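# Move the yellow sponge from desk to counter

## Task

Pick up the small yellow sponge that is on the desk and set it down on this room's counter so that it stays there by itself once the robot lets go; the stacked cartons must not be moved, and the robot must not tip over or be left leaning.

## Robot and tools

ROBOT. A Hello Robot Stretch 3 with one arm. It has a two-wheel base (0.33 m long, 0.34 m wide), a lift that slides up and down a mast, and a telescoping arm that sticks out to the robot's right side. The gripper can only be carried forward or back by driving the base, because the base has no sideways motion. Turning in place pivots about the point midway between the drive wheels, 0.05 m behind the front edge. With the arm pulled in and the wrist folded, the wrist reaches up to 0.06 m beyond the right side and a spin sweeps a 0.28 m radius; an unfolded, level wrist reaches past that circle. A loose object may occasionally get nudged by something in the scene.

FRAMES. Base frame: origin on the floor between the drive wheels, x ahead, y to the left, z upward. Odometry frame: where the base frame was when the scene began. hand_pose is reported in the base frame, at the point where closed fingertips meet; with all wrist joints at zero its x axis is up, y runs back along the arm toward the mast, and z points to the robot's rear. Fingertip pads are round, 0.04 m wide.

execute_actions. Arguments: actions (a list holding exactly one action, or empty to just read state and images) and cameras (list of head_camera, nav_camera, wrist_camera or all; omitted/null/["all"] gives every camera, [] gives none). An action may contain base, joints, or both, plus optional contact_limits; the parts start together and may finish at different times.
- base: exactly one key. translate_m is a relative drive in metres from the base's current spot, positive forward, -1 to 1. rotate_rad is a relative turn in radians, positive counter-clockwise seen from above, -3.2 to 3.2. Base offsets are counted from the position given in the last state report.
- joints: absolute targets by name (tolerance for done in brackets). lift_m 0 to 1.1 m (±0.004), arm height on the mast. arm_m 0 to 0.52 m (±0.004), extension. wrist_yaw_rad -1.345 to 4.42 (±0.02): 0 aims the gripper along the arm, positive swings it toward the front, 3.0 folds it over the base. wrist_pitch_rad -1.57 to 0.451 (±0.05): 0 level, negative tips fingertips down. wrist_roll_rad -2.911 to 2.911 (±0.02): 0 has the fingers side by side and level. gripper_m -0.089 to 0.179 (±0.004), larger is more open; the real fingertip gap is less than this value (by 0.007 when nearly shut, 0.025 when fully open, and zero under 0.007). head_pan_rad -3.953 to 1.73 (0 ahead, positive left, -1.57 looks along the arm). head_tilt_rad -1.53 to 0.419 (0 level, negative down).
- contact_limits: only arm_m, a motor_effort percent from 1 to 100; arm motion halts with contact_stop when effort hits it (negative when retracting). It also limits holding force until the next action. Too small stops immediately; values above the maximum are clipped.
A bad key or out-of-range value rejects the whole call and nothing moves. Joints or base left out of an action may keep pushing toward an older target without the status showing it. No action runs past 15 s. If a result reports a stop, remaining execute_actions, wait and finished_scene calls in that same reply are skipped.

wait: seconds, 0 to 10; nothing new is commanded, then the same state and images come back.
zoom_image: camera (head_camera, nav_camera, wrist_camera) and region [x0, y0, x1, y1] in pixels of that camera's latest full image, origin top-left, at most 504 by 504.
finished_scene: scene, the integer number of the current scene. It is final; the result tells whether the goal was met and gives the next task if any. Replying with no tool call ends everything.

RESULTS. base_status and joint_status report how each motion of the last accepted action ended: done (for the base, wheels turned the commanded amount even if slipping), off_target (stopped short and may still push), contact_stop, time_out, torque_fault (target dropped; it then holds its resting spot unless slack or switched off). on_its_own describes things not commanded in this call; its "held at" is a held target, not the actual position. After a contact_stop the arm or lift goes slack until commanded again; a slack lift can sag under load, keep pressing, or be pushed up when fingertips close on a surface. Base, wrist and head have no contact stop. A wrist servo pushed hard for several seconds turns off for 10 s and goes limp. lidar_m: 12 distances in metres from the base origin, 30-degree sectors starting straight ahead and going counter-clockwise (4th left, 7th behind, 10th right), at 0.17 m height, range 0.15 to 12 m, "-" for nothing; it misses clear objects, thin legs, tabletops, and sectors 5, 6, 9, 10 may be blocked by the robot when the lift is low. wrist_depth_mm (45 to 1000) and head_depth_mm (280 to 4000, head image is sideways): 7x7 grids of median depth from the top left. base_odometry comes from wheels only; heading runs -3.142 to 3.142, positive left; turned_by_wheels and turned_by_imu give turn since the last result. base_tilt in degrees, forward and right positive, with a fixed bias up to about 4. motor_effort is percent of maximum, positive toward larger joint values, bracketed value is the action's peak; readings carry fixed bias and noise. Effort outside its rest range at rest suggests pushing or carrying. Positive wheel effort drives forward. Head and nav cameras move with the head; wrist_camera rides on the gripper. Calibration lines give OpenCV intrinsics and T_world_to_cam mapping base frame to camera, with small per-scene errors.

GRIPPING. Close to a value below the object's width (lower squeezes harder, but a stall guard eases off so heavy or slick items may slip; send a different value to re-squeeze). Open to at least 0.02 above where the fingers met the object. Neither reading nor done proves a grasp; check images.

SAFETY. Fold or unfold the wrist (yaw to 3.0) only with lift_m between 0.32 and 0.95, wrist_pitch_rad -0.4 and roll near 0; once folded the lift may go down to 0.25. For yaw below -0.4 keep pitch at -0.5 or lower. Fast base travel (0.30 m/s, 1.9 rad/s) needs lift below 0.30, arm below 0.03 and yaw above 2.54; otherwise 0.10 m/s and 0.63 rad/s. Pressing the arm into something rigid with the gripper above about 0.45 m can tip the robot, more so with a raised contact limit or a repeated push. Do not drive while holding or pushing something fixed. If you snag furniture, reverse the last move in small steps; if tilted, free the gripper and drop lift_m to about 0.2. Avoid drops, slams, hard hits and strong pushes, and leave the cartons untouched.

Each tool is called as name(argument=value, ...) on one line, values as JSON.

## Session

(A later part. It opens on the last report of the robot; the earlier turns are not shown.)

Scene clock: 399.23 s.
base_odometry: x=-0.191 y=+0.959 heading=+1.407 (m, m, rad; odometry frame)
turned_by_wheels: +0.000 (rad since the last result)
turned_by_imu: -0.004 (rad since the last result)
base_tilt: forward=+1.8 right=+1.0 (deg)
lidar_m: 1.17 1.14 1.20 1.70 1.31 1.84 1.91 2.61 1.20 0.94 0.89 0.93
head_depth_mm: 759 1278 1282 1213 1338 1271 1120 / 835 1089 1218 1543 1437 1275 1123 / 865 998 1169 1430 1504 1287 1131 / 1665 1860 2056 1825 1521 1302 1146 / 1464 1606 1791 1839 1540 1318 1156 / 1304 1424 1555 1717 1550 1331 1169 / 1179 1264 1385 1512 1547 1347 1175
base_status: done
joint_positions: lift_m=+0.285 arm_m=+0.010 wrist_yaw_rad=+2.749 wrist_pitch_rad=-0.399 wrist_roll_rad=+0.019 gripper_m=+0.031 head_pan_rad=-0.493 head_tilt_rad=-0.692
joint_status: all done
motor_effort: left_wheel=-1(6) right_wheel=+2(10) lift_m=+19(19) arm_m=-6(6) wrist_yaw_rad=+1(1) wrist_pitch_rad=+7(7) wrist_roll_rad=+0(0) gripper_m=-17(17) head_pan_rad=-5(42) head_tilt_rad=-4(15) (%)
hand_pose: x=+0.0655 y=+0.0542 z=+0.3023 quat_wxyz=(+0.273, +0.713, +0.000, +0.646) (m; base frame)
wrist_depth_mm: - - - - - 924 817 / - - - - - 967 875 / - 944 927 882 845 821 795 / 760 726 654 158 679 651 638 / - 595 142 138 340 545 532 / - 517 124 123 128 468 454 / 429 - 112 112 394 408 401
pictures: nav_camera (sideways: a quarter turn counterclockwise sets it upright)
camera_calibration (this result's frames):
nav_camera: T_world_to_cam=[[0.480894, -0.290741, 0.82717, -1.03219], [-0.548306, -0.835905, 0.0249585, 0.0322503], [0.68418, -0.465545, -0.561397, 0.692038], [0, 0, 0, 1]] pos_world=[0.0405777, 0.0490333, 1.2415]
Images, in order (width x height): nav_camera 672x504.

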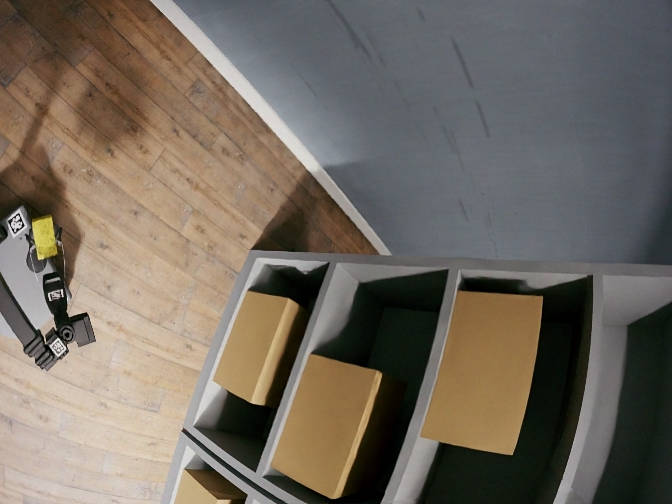

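execute_actions(actions=[{"base": {"translate_m": 0.96}, "joints": {"head_pan_rad": -0.9, "head_tilt_rad": -0.8}}], cameras=[])

execute_actions(actions=[{"base": {"rotate_rad": -1.11}, "joints": {"head_pan_rad": 0.0, "head_tilt_rad": -0.8}}], cameras=["nav_camera", "head_camera"])

Scene clock: 490.77 s.
base_odometry: x=-0.034 y=+1.906 heading=+1.407 (m, m, rad; odometry frame)
turned_by_wheels: +0.000 (rad since the last result)
turned_by_imu: -0.004 (rad since the last result)
base_tilt: forward=+1.8 right=+1.0 (deg)
lidar_m: 0.30 0.29 0.31 0.43 1.36 2.03 2.86 1.51 0.69 0.54 0.98 0.40
head_depth_mm: 2203 2331 1911 1596 1387 1221 1091 / 2256 2385 1944 1627 1391 1224 1116 / 2044 2257 1913 1644 1404 1241 1102 / 1138 1228 1342 1474 1387 1255 1118 / 785 826 875 932 993 1069 1081 / 599 623 650 680 712 750 793 / 485 500 518 537 556 580 604
base_status: done
joint_positions: lift_m=+0.285 arm_m=+0.010 wrist_yaw_rad=+2.749 wrist_pitch_rad=-0.399 wrist_roll_rad=+0.019 gripper_m=+0.031 head_pan_rad=-0.893 head_tilt_rad=-0.790
joint_status: all done
motor_effort: left_wheel=-1(5) right_wheel=+1(9) lift_m=+19(19) arm_m=-6(6) wrist_yaw_rad=+0(1) wrist_pitch_rad=+7(7) wrist_roll_rad=+0(0) gripper_m=-17(16) head_pan_rad=-5(43) head_tilt_rad=-5(16) (%)
hand_pose: x=+0.0655 y=+0.0542 z=+0.3023 quat_wxyz=(+0.273, +0.713, +0.000, +0.646) (m; base frame)
wrist_depth_mm: 667 501 402 328 279 244 216 / 840 587 445 361 303 261 230 / 909 693 508 392 332 283 246 / 757 704 569 157 362 309 263 / - 595 142 138 253 335 286 / - 516 124 123 128 356 309 / 430 - 111 112 391 388 328
pictures: none
No camera images: the call's "cameras" was empty. Leave "cameras" out to get every camera's image.

Scene clock: 492.67 s.
base_odometry: x=-0.034 y=+1.906 heading=+0.297 (m, m, rad; odometry frame)
turned_by_wheels: -1.110 (rad since the last result)
turned_by_imu: -1.087 (rad since the last result)
base_tilt: forward=+1.8 right=+1.0 (deg)
lidar_m: 1.17 0.42 0.30 0.29 0.30 0.41 1.10 2.02 2.86 1.79 0.69 0.54
head_depth_mm: 2298 2335 1850 1165 1223 1190 1089 / 2308 2406 1927 1621 1399 1223 1095 / 2279 2421 1962 1640 1416 1245 1107 / 2288 2443 1977 1659 1429 1256 1114 / 2202 2141 1837 1603 1402 1245 1122 / 1253 1179 1117 1058 1007 959 920 / 845 814 782 754 728 705 686
base_status: done
joint_positions: lift_m=+0.285 arm_m=+0.010 wrist_yaw_rad=+2.749 wrist_pitch_rad=-0.399 wrist_roll_rad=+0.019 gripper_m=+0.031 head_pan_rad=-0.007 head_tilt_rad=-0.790
joint_status: all done
motor_effort: left_wheel=+3(10) right_wheel=-3(10) lift_m=+19(19) arm_m=-5(6) wrist_yaw_rad=+0(0) wrist_pitch_rad=+7(7) wrist_roll_rad=+0(0) gripper_m=-17(17) head_pan_rad=+5(59) head_tilt_rad=-5(4) (%)
hand_pose: x=+0.0655 y=+0.0542 z=+0.3023 quat_wxyz=(+0.273, +0.713, +0.000, +0.646) (m; base frame)
wrist_depth_mm: 255 277 314 361 421 508 633 / 271 299 340 389 463 569 740 / 290 322 368 426 531 648 778 / 315 348 371 158 573 654 642 / - 377 142 139 340 546 536 / - 403 124 124 128 465 458 / 369 - 111 112 393 409 400
pictures: head_camera (sideways: a quarter turn clockwise sets it upright), nav_camera (sideways: a quarter turn counterclockwise sets it upright)
camera_calibration (this result's frames):
head_camera: T_world_to_cam=[[-0.749031, 0.0546328, -0.660278, 0.890082], [-0.0107844, 0.995457, 0.0946001, -0.120128], [0.662447, 0.0779791, -0.745039, 0.924831], [0, 0, 0, 1]] pos_world=[0.0527523, -0.00116331, 1.2881]
nav_camera: T_world_to_cam=[[0.639642, -0.0330041, 0.767964, -0.955974], [-0.0914776, -0.995246, 0.0334205, 0.0184508], [0.76321, -0.0916287, -0.63962, 0.793317], [0, 0, 0, 1]] pos_world=[0.00770117, 0.0595026, 1.24096]
Images, in order (width x height): head_camera 896x504, nav_camera 672x504.

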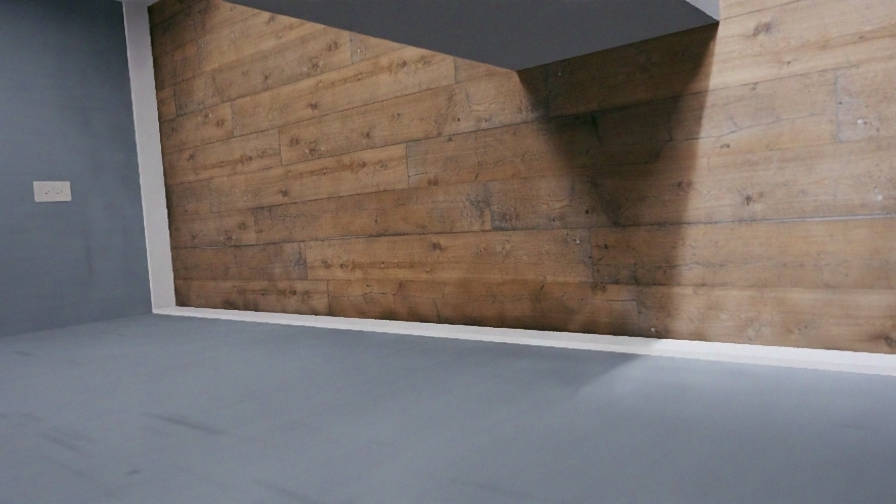

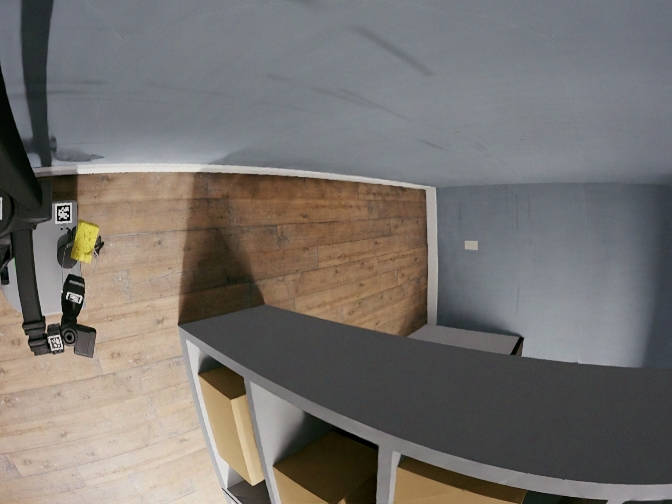

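zoom_image(camera="nav_camera", region=[370, 270, 570, 400])

Region (370, 270, 570, 400) of nav_camera's 672x504 image, scaled by 2.520, with more detail than that image has; it fills the top 328 rows of this view, and the rest is white.

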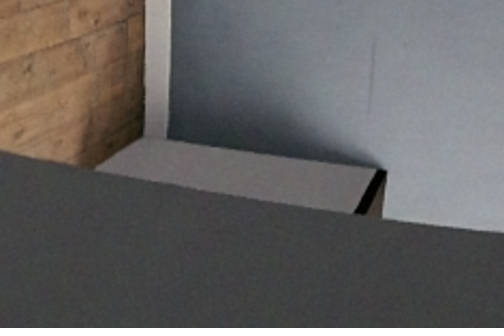

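execute_actions(actions=[{"base": {"translate_m": 1.0}, "joints": {"head_pan_rad": -0.75, "head_tilt_rad": -0.5}}], cameras=["nav_camera", "head_camera"])

Scene clock: 617.77 s.
base_odometry: x=+0.922 y=+2.199 heading=+0.297 (m, m, rad; odometry frame)
turned_by_wheels: +0.000 (rad since the last result)
turned_by_imu: -0.004 (rad since the last result)
base_tilt: forward=+1.9 right=+1.0 (deg)
lidar_m: 1.23 0.44 0.31 0.30 0.31 0.42 1.13 0.47 0.34 0.44 1.43 1.35
head_depth_mm: 2375 1749 1928 2106 1717 1412 1201 / 2147 1589 1665 1938 1734 1426 1206 / 1938 1612 1473 1674 1766 1442 1221 / 1777 1677 1438 1656 1788 1456 1227 / 1633 1681 1655 1952 1813 1478 1237 / 1505 1633 1773 1943 1808 1486 1255 / 1413 1509 1619 1774 1810 1505 1269
base_status: done
joint_positions: lift_m=+0.285 arm_m=+0.010 wrist_yaw_rad=+2.749 wrist_pitch_rad=-0.399 wrist_roll_rad=+0.019 gripper_m=+0.031 head_pan_rad=-0.743 head_tilt_rad=-0.506
joint_status: all done
motor_effort: left_wheel=+3(11) right_wheel=-4(9) lift_m=+19(19) arm_m=-5(6) wrist_yaw_rad=+0(0) wrist_pitch_rad=+7(7) wrist_roll_rad=+0(0) gripper_m=-16(16) head_pan_rad=-5(57) head_tilt_rad=+3(25) (%)
hand_pose: x=+0.0655 y=+0.0542 z=+0.3023 quat_wxyz=(+0.273, +0.713, +0.000, +0.646) (m; base frame)
wrist_depth_mm: 262 288 323 372 435 525 652 / 278 307 346 409 479 601 781 / 297 330 377 438 541 666 776 / 322 355 383 158 594 649 641 / - 387 142 138 338 549 531 / - 415 124 123 128 468 461 / 376 - 112 112 393 404 398
pictures: head_camera (sideways: a quarter turn clockwise sets it upright), nav_camera (sideways: a quarter turn counterclockwise sets it upright)
camera_calibration (this result's frames):
head_camera: T_world_to_cam=[[-0.360232, 0.397832, -0.843779, 1.12689], [0.641183, 0.762576, 0.0858067, -0.11269], [0.677582, -0.510106, -0.529787, 0.644741], [0, 0, 0, 1]] pos_world=[0.0413311, -0.0334901, 1.30209]
nav_camera: T_world_to_cam=[[0.274677, -0.290935, 0.916466, -1.14739], [-0.740241, -0.672288, 0.00844015, 0.0549221], [0.613674, -0.680724, -0.400024, 0.482495], [0, 0, 0, 1]] pos_world=[0.0597238, 0.0315526, 1.24409]
Images, in order (width x height): head_camera 896x504, nav_camera 672x504.

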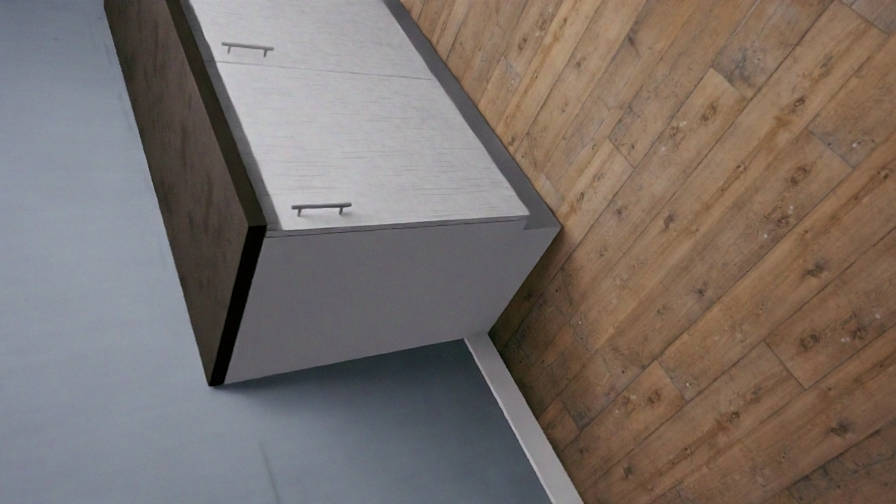

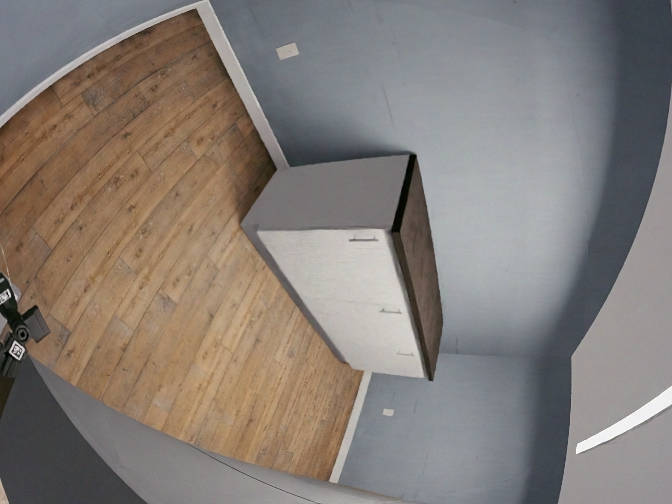

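execute_actions(actions=[{"base": {"rotate_rad": -0.32}}], cameras=[])

execute_actions(actions=[{"base": {"translate_m": 0.775}, "joints": {"head_pan_rad": -0.85, "head_tilt_rad": -0.75}}], cameras=["nav_camera", "head_camera"])

Scene clock: 713.57 s.
base_odometry: x=+0.922 y=+2.199 heading=-0.023 (m, m, rad; odometry frame)
turned_by_wheels: -0.320 (rad since the last result)
turned_by_imu: -0.314 (rad since the last result)
base_tilt: forward=+1.9 right=+1.0 (deg)
lidar_m: 1.60 0.69 0.36 0.30 0.30 0.34 0.54 2.93 0.39 0.35 2.28 1.35
head_depth_mm: 2900 3175 3045 2186 1721 1411 1203 / 3011 3242 3012 2236 1724 1428 1216 / 3124 2247 2407 2257 1759 1438 1223 / 2655 1876 1932 2108 1782 1453 1232 / 2283 1744 1624 1754 1806 1471 1243 / 1988 1823 1393 1535 1719 1493 1253 / 1772 1773 1347 1605 1802 1495 1266
base_status: done
joint_positions: lift_m=+0.285 arm_m=+0.010 wrist_yaw_rad=+2.749 wrist_pitch_rad=-0.399 wrist_roll_rad=+0.019 gripper_m=+0.031 head_pan_rad=-0.743 head_tilt_rad=-0.506
joint_status: not commanded
motor_effort: left_wheel=+3(9) right_wheel=-4(10) lift_m=+19(19) arm_m=-5(6) wrist_yaw_rad=+1(0) wrist_pitch_rad=+7(7) wrist_roll_rad=+0(0) gripper_m=-17(17) head_pan_rad=-5(5) head_tilt_rad=+3(3) (%)
hand_pose: x=+0.0655 y=+0.0542 z=+0.3023 quat_wxyz=(+0.273, +0.713, +0.000, +0.646) (m; base frame)
wrist_depth_mm: 267 308 374 483 674 - - / 280 324 399 523 737 - - / 294 340 430 550 766 822 784 / 316 363 411 157 679 655 642 / - 388 143 138 339 547 528 / - 412 124 123 128 464 457 / 340 - 112 112 393 407 399
pictures: none
No camera images: the call's "cameras" was empty. Leave "cameras" out to get every camera's image.

Scene clock: 717.90 s.
base_odometry: x=+1.697 y=+2.181 heading=-0.023 (m, m, rad; odometry frame)
turned_by_wheels: +0.000 (rad since the last result)
turned_by_imu: -0.002 (rad since the last result)
base_tilt: forward=+1.8 right=+1.0 (deg)
lidar_m: 0.86 0.86 0.67 0.55 0.55 0.62 1.00 0.85 0.95 1.53 0.71 0.73
head_depth_mm: 1598 2334 2026 1679 1432 1244 1104 / 1104 1166 1519 1648 1443 1253 1113 / 1092 819 876 1119 1399 1262 1124 / 1122 803 823 1010 1321 1269 1129 / 1151 819 873 1091 1397 1292 1138 / 1168 840 929 1190 1471 1302 1148 / 1066 879 1001 1270 1415 1308 1156
base_status: done
joint_positions: lift_m=+0.285 arm_m=+0.010 wrist_yaw_rad=+2.749 wrist_pitch_rad=-0.399 wrist_roll_rad=+0.019 gripper_m=+0.031 head_pan_rad=-0.843 head_tilt_rad=-0.741
joint_status: all done
motor_effort: left_wheel=+3(11) right_wheel=-4(8) lift_m=+19(19) arm_m=-5(5) wrist_yaw_rad=+0(1) wrist_pitch_rad=+7(7) wrist_roll_rad=+0(0) gripper_m=-17(17) head_pan_rad=-5(21) head_tilt_rad=-4(23) (%)
hand_pose: x=+0.0655 y=+0.0542 z=+0.3023 quat_wxyz=(+0.273, +0.713, +0.000, +0.646) (m; base frame)
wrist_depth_mm: 444 515 630 812 837 701 612 / 463 548 670 882 900 755 641 / 486 580 723 836 851 776 674 / 529 602 660 158 671 662 642 / - 589 142 138 340 543 532 / - 520 124 123 128 464 459 / 434 - 112 112 391 408 400
pictures: head_camera (sideways: a quarter turn clockwise sets it upright), nav_camera (sideways: a quarter turn counterclockwise sets it upright)
camera_calibration (this result's frames):
head_camera: T_world_to_cam=[[-0.439234, 0.567313, -0.696584, 0.935502], [0.728318, 0.678817, 0.0935991, -0.123339], [0.525953, -0.466222, -0.711344, 0.881842], [0, 0, 0, 1]] pos_world=[0.0369265, -0.0358628, 1.29049]
nav_camera: T_world_to_cam=[[0.378493, -0.467762, 0.798712, -0.994463], [-0.800849, -0.598154, 0.0291997, 0.028271], [0.464095, -0.6507, -0.601004, 0.744908], [0, 0, 0, 1]] pos_world=[0.0533305, 0.0364499, 1.24116]
Images, in order (width x height): head_camera 896x504, nav_camera 672x504.

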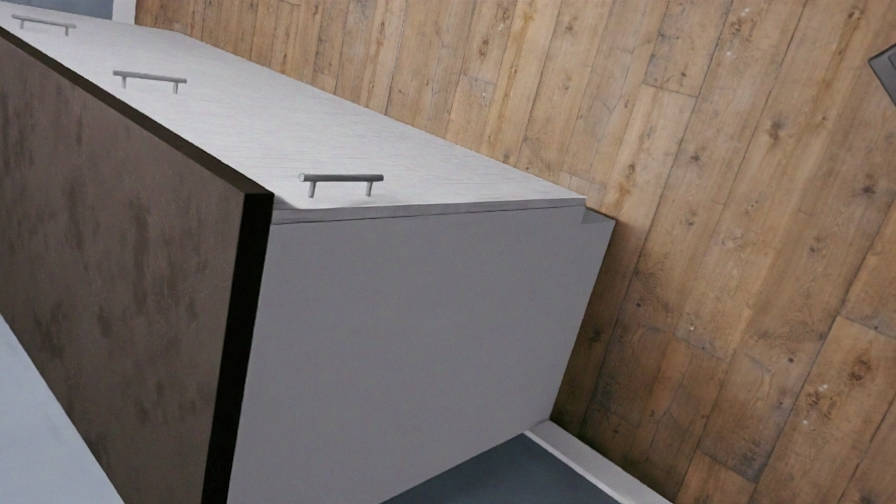

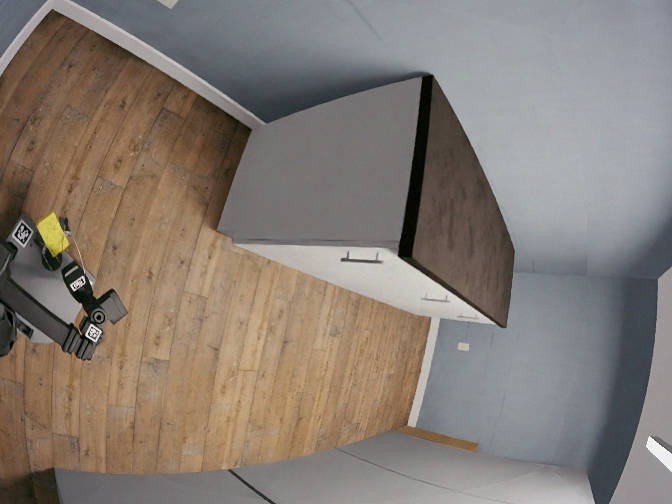

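execute_actions(actions=[{"base": {"translate_m": 0.6}, "joints": {"lift_m": 0.975, "arm_m": 0.1, "wrist_yaw_rad": 1.3, "head_pan_rad": -1.3, "head_tilt_rad": -0.7}}])

Scene clock: 760.87 s.
base_odometry: x=+2.296 y=+2.167 heading=-0.023 (m, m, rad; odometry frame)
turned_by_wheels: +0.000 (rad since the last result)
turned_by_imu: -0.003 (rad since the last result)
base_tilt: forward=+1.8 right=+1.0 (deg)
lidar_m: 0.29 0.29 0.33 0.52 0.75 0.84 1.35 1.42 1.58 0.46 0.46 0.35
head_depth_mm: 2683 820 633 - 776 1016 1111 / 1289 835 650 - 774 997 1119 / 1247 857 - - 735 984 1134 / 1281 872 686 504 727 971 1139 / 1324 893 674 408 720 956 1149 / 1275 911 683 415 712 906 946 / 956 853 695 589 685 726 694
base_status: done
joint_positions: lift_m=+0.975 arm_m=+0.100 wrist_yaw_rad=+1.302 wrist_pitch_rad=-0.398 wrist_roll_rad=+0.019 gripper_m=+0.031 head_pan_rad=-1.293 head_tilt_rad=-0.704
joint_status: all done
motor_effort: left_wheel=+3(11) right_wheel=-4(8) lift_m=+29(32) arm_m=+6(7) wrist_yaw_rad=-2(3) wrist_pitch_rad=+7(7) wrist_roll_rad=+0(0) gripper_m=-17(17) head_pan_rad=-5(45) head_tilt_rad=+2(8) (%)
hand_pose: x=+0.1972 y=-0.3050 z=+0.9918 quat_wxyz=(+0.632, +0.534, -0.472, +0.303) (m; base frame)
wrist_depth_mm: 220 249 293 358 467 637 753 / 232 263 315 390 496 520 504 / 244 280 341 401 399 388 377 / 259 300 331 157 321 311 300 / 274 318 142 138 199 257 251 / 292 335 125 123 129 225 216 / 312 360 436 112 282 252 194
pictures: head_camera (sideways: a quarter turn clockwise sets it upright), nav_camera (sideways: a quarter turn counterclockwise sets it upright), wrist_camera
camera_calibration (this result's frames):
head_camera: T_world_to_cam=[[-0.141697, 0.676905, -0.722303, 0.967204], [0.95011, 0.297818, 0.0927122, -0.123542], [0.277872, -0.67313, -0.685334, 0.849527], [0, 0, 0, 1]] pos_world=[0.0183684, -0.0460694, 1.29228]
nav_camera: T_world_to_cam=[[0.12929, -0.557326, 0.820165, -1.02091], [-0.981557, -0.189389, 0.026036, 0.0334907], [0.14082, -0.808405, -0.571534, 0.708541], [0, 0, 0, 1]] pos_world=[0.0650899, 0.0101502, 1.2414]
wrist_camera: T_world_to_cam=[[-0.382937, -0.919778, -0.0858322, -0.129505], [-0.509351, 0.287745, -0.811027, 1.01886], [0.770663, -0.266853, -0.578678, 0.50277], [0, 0, 0, 1]] pos_world=[0.0818973, -0.27812, 1.10614]
Images, in order (width x height): head_camera 896x504, nav_camera 672x504, wrist_camera 644x364.

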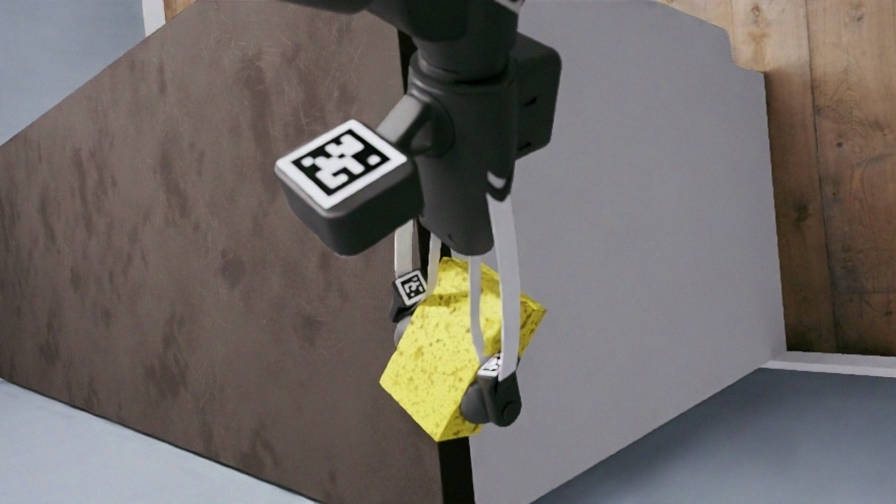

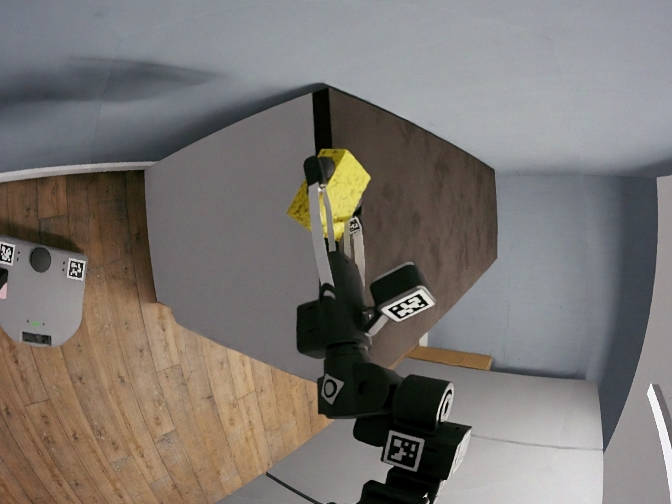

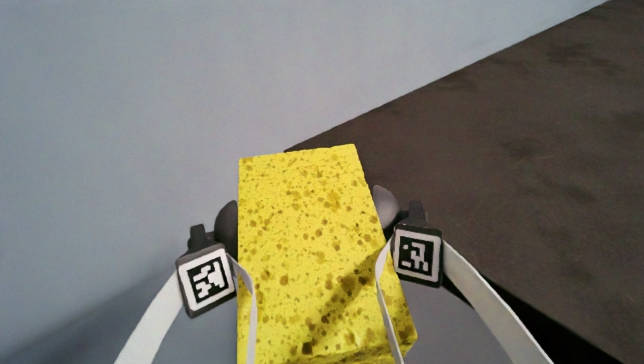

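execute_actions(actions=[{"joints": {"arm_m": 0.33, "wrist_yaw_rad": 0.6, "wrist_pitch_rad": -0.55, "lift_m": 0.975, "head_pan_rad": -1.45, "head_tilt_rad": -0.6}}])

Scene clock: 793.80 s.
base_odometry: x=+2.296 y=+2.167 heading=-0.023 (m, m, rad; odometry frame)
turned_by_wheels: +0.000 (rad since the last result)
turned_by_imu: -0.001 (rad since the last result)
base_tilt: forward=+1.8 right=+1.0 (deg)
lidar_m: 0.29 0.29 0.33 0.52 0.75 0.83 1.34 1.42 1.59 0.46 0.46 0.35
head_depth_mm: 2661 - 2272 612 720 1270 1150 / 2731 - 675 603 683 858 1111 / 2648 2819 681 595 659 821 1087 / 2560 1147 762 599 638 787 1030 / 2470 1176 803 610 617 759 974 / 2423 1216 818 616 597 726 929 / 2214 1247 835 628 580 703 827
base_status: not commanded
joint_positions: lift_m=+0.975 arm_m=+0.330 wrist_yaw_rad=+0.600 wrist_pitch_rad=-0.563 wrist_roll_rad=+0.019 gripper_m=+0.031 head_pan_rad=-1.443 head_tilt_rad=-0.606
joint_status: all done
motor_effort: left_wheel=+3(2) right_wheel=-4(3) lift_m=+29(29) arm_m=+6(7) wrist_yaw_rad=-1(3) wrist_pitch_rad=+5(7) wrist_roll_rad=+0(0) gripper_m=-17(17) head_pan_rad=-5(26) head_tilt_rad=+3(14) (%)
hand_pose: x=+0.0936 y=-0.6428 z=+0.9562 quat_wxyz=(+0.702, +0.389, -0.597, +0.009) (m; base frame)
wrist_depth_mm: 434 483 466 453 443 493 - / 378 371 358 357 343 339 - / 306 301 296 288 283 280 - / 256 253 236 158 242 239 244 / 221 219 142 138 174 207 205 / 194 193 125 123 129 184 181 / 172 172 163 112 159 165 162
pictures: head_camera (sideways: a quarter turn clockwise sets it upright), nav_camera (sideways: a quarter turn counterclockwise sets it upright), wrist_camera
camera_calibration (this result's frames):
head_camera: T_world_to_cam=[[-0.0294705, 0.616768, -0.786593, 1.05031], [0.982807, 0.161378, 0.0897144, -0.11985], [0.182271, -0.770425, -0.61092, 0.753314], [0, 0, 0, 1]] pos_world=[0.011435, -0.0480874, 1.29714]
nav_camera: T_world_to_cam=[[0.0339235, -0.487708, 0.872347, -1.08837], [-0.99911, -0.0384345, 0.0173652, 0.0448835], [0.0250591, -0.87216, -0.488578, 0.601316], [0, 0, 0, 1]] pos_world=[0.0666965, -0.00463946, 1.24245]
wrist_camera: T_world_to_cam=[[-0.893118, -0.445218, -0.064196, -0.15084], [-0.274237, 0.652046, -0.706845, 1.14694], [0.356559, -0.613692, -0.704449, 0.407985], [0, 0, 0, 1]] pos_world=[0.0343458, -0.564639, 1.08843]
Images, in order (width x height): head_camera 896x504, nav_camera 672x504, wrist_camera 644x364.

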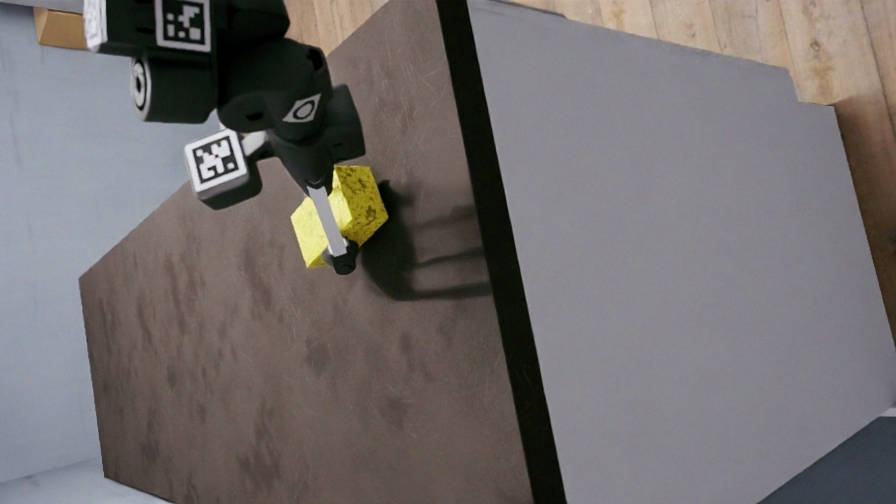

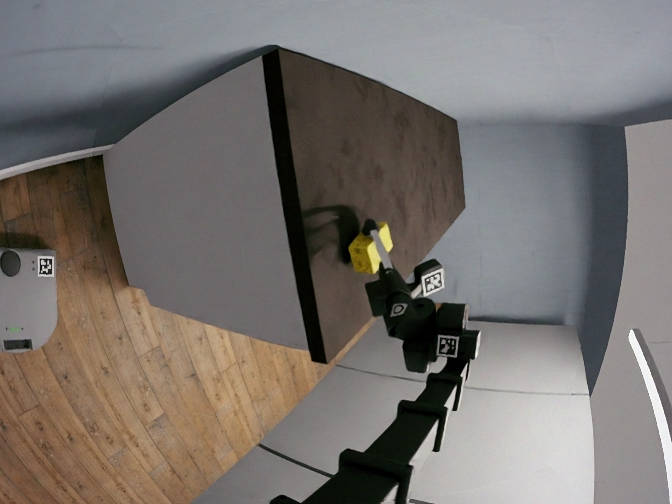

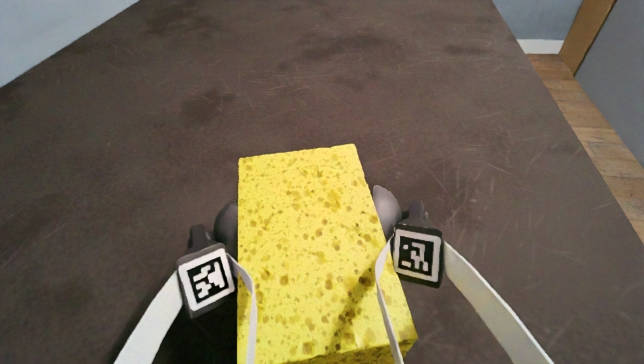

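execute_actions(actions=[{"joints": {"lift_m": 0.96}}], cameras=["wrist_camera"])

Scene clock: 808.27 s.
base_odometry: x=+2.296 y=+2.167 heading=-0.023 (m, m, rad; odometry frame)
turned_by_wheels: +0.000 (rad since the last result)
turned_by_imu: -0.001 (rad since the last result)
base_tilt: forward=+1.9 right=+1.0 (deg)
lidar_m: 0.29 0.29 0.33 0.52 0.75 0.83 1.35 1.42 1.58 0.46 0.46 0.35
head_depth_mm: 2639 - 2244 612 720 1268 1155 / 2730 2936 - 602 683 859 1112 / 2631 2832 707 593 659 824 1086 / 2556 1145 806 600 638 788 1026 / 2473 1172 803 608 618 757 977 / 2433 1206 818 617 596 728 928 / 2225 1248 836 627 579 702 824
base_status: not commanded
joint_positions: lift_m=+0.960 arm_m=+0.330 wrist_yaw_rad=+0.600 wrist_pitch_rad=-0.564 wrist_roll_rad=+0.019 gripper_m=+0.031 head_pan_rad=-1.443 head_tilt_rad=-0.606
joint_status: all done
motor_effort: left_wheel=+3(3) right_wheel=-4(4) lift_m=+19(27) arm_m=+7(6) wrist_yaw_rad=+0(0) wrist_pitch_rad=+5(5) wrist_roll_rad=+0(0) gripper_m=-16(17) head_pan_rad=-5(5) head_tilt_rad=+3(3) (%)
hand_pose: x=+0.0936 y=-0.6428 z=+0.9417 quat_wxyz=(+0.702, +0.389, -0.597, +0.009) (m; base frame)
wrist_depth_mm: 421 440 428 416 405 421 - / 348 338 332 324 317 312 - / 280 277 272 266 260 257 - / 234 233 216 157 223 219 216 / 203 200 142 138 166 191 188 / 178 177 125 123 128 169 167 / 158 158 150 112 146 151 149
pictures: wrist_camera
camera_calibration (this result's frames):
wrist_camera: T_world_to_cam=[[-0.893131, -0.445199, -0.0641468, -0.151816], [-0.27438, 0.652255, -0.706597, 1.13653], [0.356416, -0.613483, -0.704703, 0.398151], [0, 0, 0, 1]] pos_world=[0.0343407, -0.564635, 1.07391]
Images, in order (width x height): wrist_camera 644x364.

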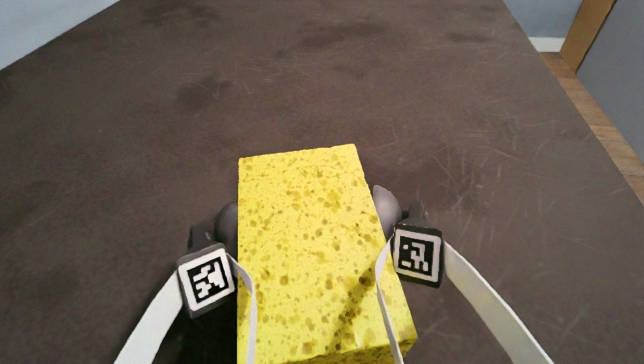

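execute_actions(actions=[{"joints": {"gripper_m": 0.11}}], cameras=["wrist_camera", "head_camera"])

Scene clock: 815.57 s.
base_odometry: x=+2.296 y=+2.167 heading=-0.023 (m, m, rad; odometry frame)
turned_by_wheels: +0.000 (rad since the last result)
turned_by_imu: -0.001 (rad since the last result)
base_tilt: forward=+1.8 right=+1.1 (deg)
lidar_m: 0.29 0.29 0.33 0.52 0.75 0.83 1.35 1.41 1.58 0.46 0.46 0.35
head_depth_mm: 2656 - 2253 611 718 1268 1150 / 2700 2922 - 605 683 856 1110 / 2657 2835 742 594 660 820 1087 / 2540 1147 807 600 637 789 1030 / 2464 1176 804 607 617 758 978 / 2448 1210 819 617 597 726 926 / 2203 1246 835 629 579 701 826
base_status: not commanded
joint_positions: lift_m=+0.960 arm_m=+0.330 wrist_yaw_rad=+0.600 wrist_pitch_rad=-0.564 wrist_roll_rad=+0.019 gripper_m=+0.110 head_pan_rad=-1.443 head_tilt_rad=-0.606
joint_status: all done
motor_effort: left_wheel=+2(3) right_wheel=-4(4) lift_m=+19(19) arm_m=+7(6) wrist_yaw_rad=-1(1) wrist_pitch_rad=+5(5) wrist_roll_rad=+0(0) gripper_m=+0(83) head_pan_rad=-5(5) head_tilt_rad=+3(3) (%)
hand_pose: x=+0.0936 y=-0.6428 z=+0.9417 quat_wxyz=(+0.702, +0.389, -0.597, +0.009) (m; base frame)
wrist_depth_mm: 426 440 429 416 407 420 - / 349 338 334 323 317 311 - / 280 277 271 266 262 255 - / 236 232 222 164 223 219 216 / 203 204 152 142 187 193 188 / 178 181 133 126 162 167 167 / 159 154 150 114 146 151 150
pictures: head_camera (sideways: a quarter turn clockwise sets it upright), wrist_camera
camera_calibration (this result's frames):
head_camera: T_world_to_cam=[[-0.0294704, 0.616768, -0.786593, 1.05031], [0.982807, 0.161377, 0.0897144, -0.11985], [0.182271, -0.770425, -0.610919, 0.753314], [0, 0, 0, 1]] pos_world=[0.011435, -0.0480874, 1.29714]
wrist_camera: T_world_to_cam=[[-0.893132, -0.445198, -0.064147, -0.151816], [-0.274379, 0.652255, -0.706597, 1.13653], [0.356416, -0.613483, -0.704703, 0.398151], [0, 0, 0, 1]] pos_world=[0.0343406, -0.564635, 1.07391]
Images, in order (width x height): head_camera 896x504, wrist_camera 644x364.

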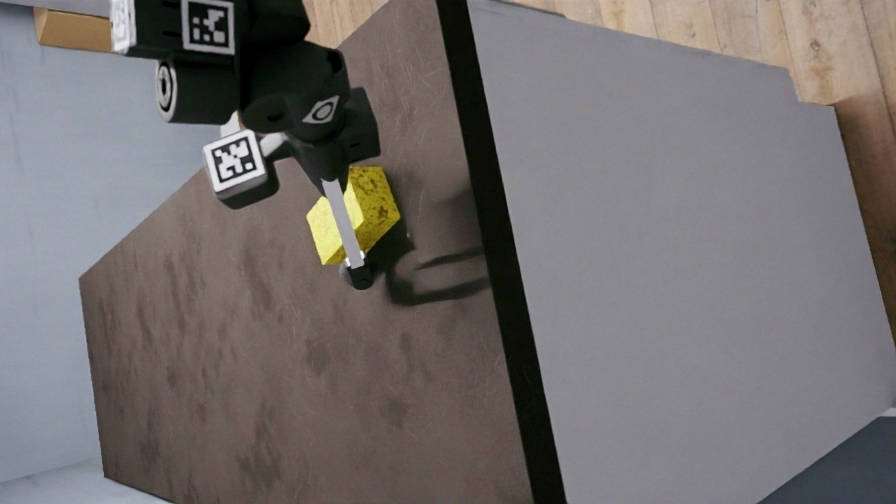

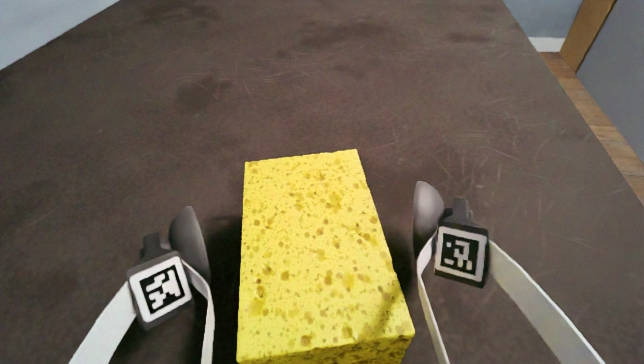

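execute_actions(actions=[{"joints": {"lift_m": 0.995, "wrist_pitch_rad": -0.3}}], cameras=["wrist_camera", "head_camera"])

Scene clock: 828.53 s.
base_odometry: x=+2.296 y=+2.167 heading=-0.023 (m, m, rad; odometry frame)
turned_by_wheels: +0.000 (rad since the last result)
turned_by_imu: -0.001 (rad since the last result)
base_tilt: forward=+1.8 right=+1.1 (deg)
lidar_m: 0.29 0.29 0.33 0.52 0.75 0.83 1.35 1.42 1.59 0.46 0.46 0.35
head_depth_mm: 2691 - 2392 611 719 1268 1147 / 2677 - 704 604 685 855 1109 / 2649 - 705 594 659 821 1082 / 2542 1145 727 600 639 786 1023 / 2451 1176 800 609 617 758 974 / 2443 1213 821 618 597 728 925 / 2210 1253 837 627 580 701 824
base_status: not commanded
joint_positions: lift_m=+0.995 arm_m=+0.330 wrist_yaw_rad=+0.600 wrist_pitch_rad=-0.319 wrist_roll_rad=+0.019 gripper_m=+0.110 head_pan_rad=-1.443 head_tilt_rad=-0.606
joint_status: all done
motor_effort: left_wheel=+3(2) right_wheel=-4(4) lift_m=+29(25) arm_m=+6(6) wrist_yaw_rad=+0(1) wrist_pitch_rad=+7(8) wrist_roll_rad=+0(0) gripper_m=+0(0) head_pan_rad=-5(5) head_tilt_rad=+3(3) (%)
hand_pose: x=+0.1117 y=-0.6692 z=+1.0301 quat_wxyz=(+0.694, +0.315, -0.640, +0.096) (m; base frame)
wrist_depth_mm: 426 579 915 - - - - / 429 583 799 832 788 - - / 435 557 592 552 530 - - / 429 443 433 415 408 415 - / 363 360 345 334 327 321 - / 295 303 282 277 269 262 - / 251 239 242 190 232 227 230
pictures: head_camera (sideways: a quarter turn clockwise sets it upright), wrist_camera
camera_calibration (this result's frames):
head_camera: T_world_to_cam=[[-0.0294704, 0.616768, -0.786593, 1.05031], [0.982807, 0.161377, 0.0897144, -0.11985], [0.182271, -0.770425, -0.61092, 0.753314], [0, 0, 0, 1]] pos_world=[0.011435, -0.0480874, 1.29714]
wrist_camera: T_world_to_cam=[[-0.881964, -0.461554, -0.0954306, -0.121669], [-0.166197, 0.494029, -0.853413, 1.25453], [0.441042, -0.736819, -0.512425, 0.147789], [0, 0, 0, 1]] pos_world=[0.0360107, -0.567039, 1.13476]
Images, in order (width x height): head_camera 896x504, wrist_camera 644x364.

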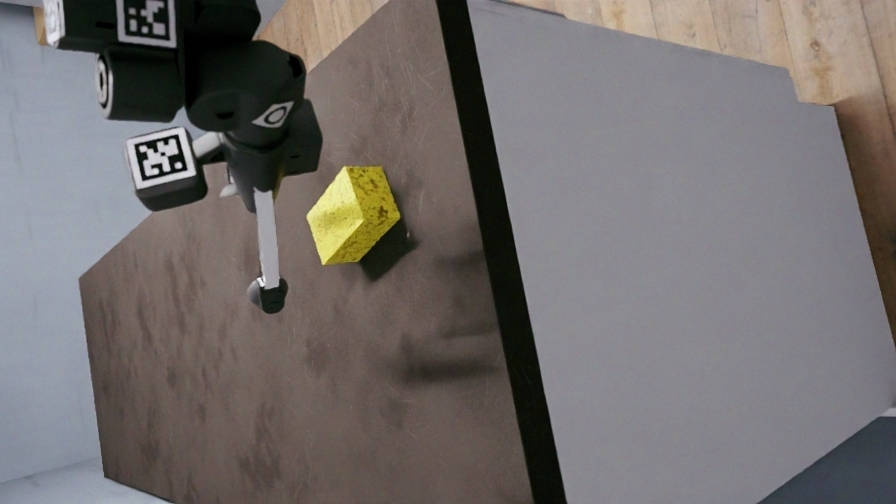

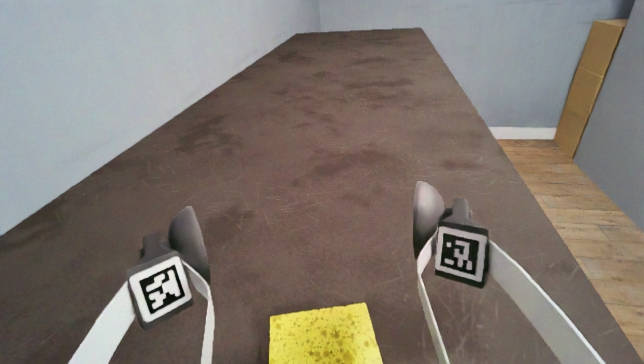

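The sponge is resting on the counter, well inside the edges, and the gripper is clear of it.

finished_scene(scene=2)

The scene is finished: the task was done.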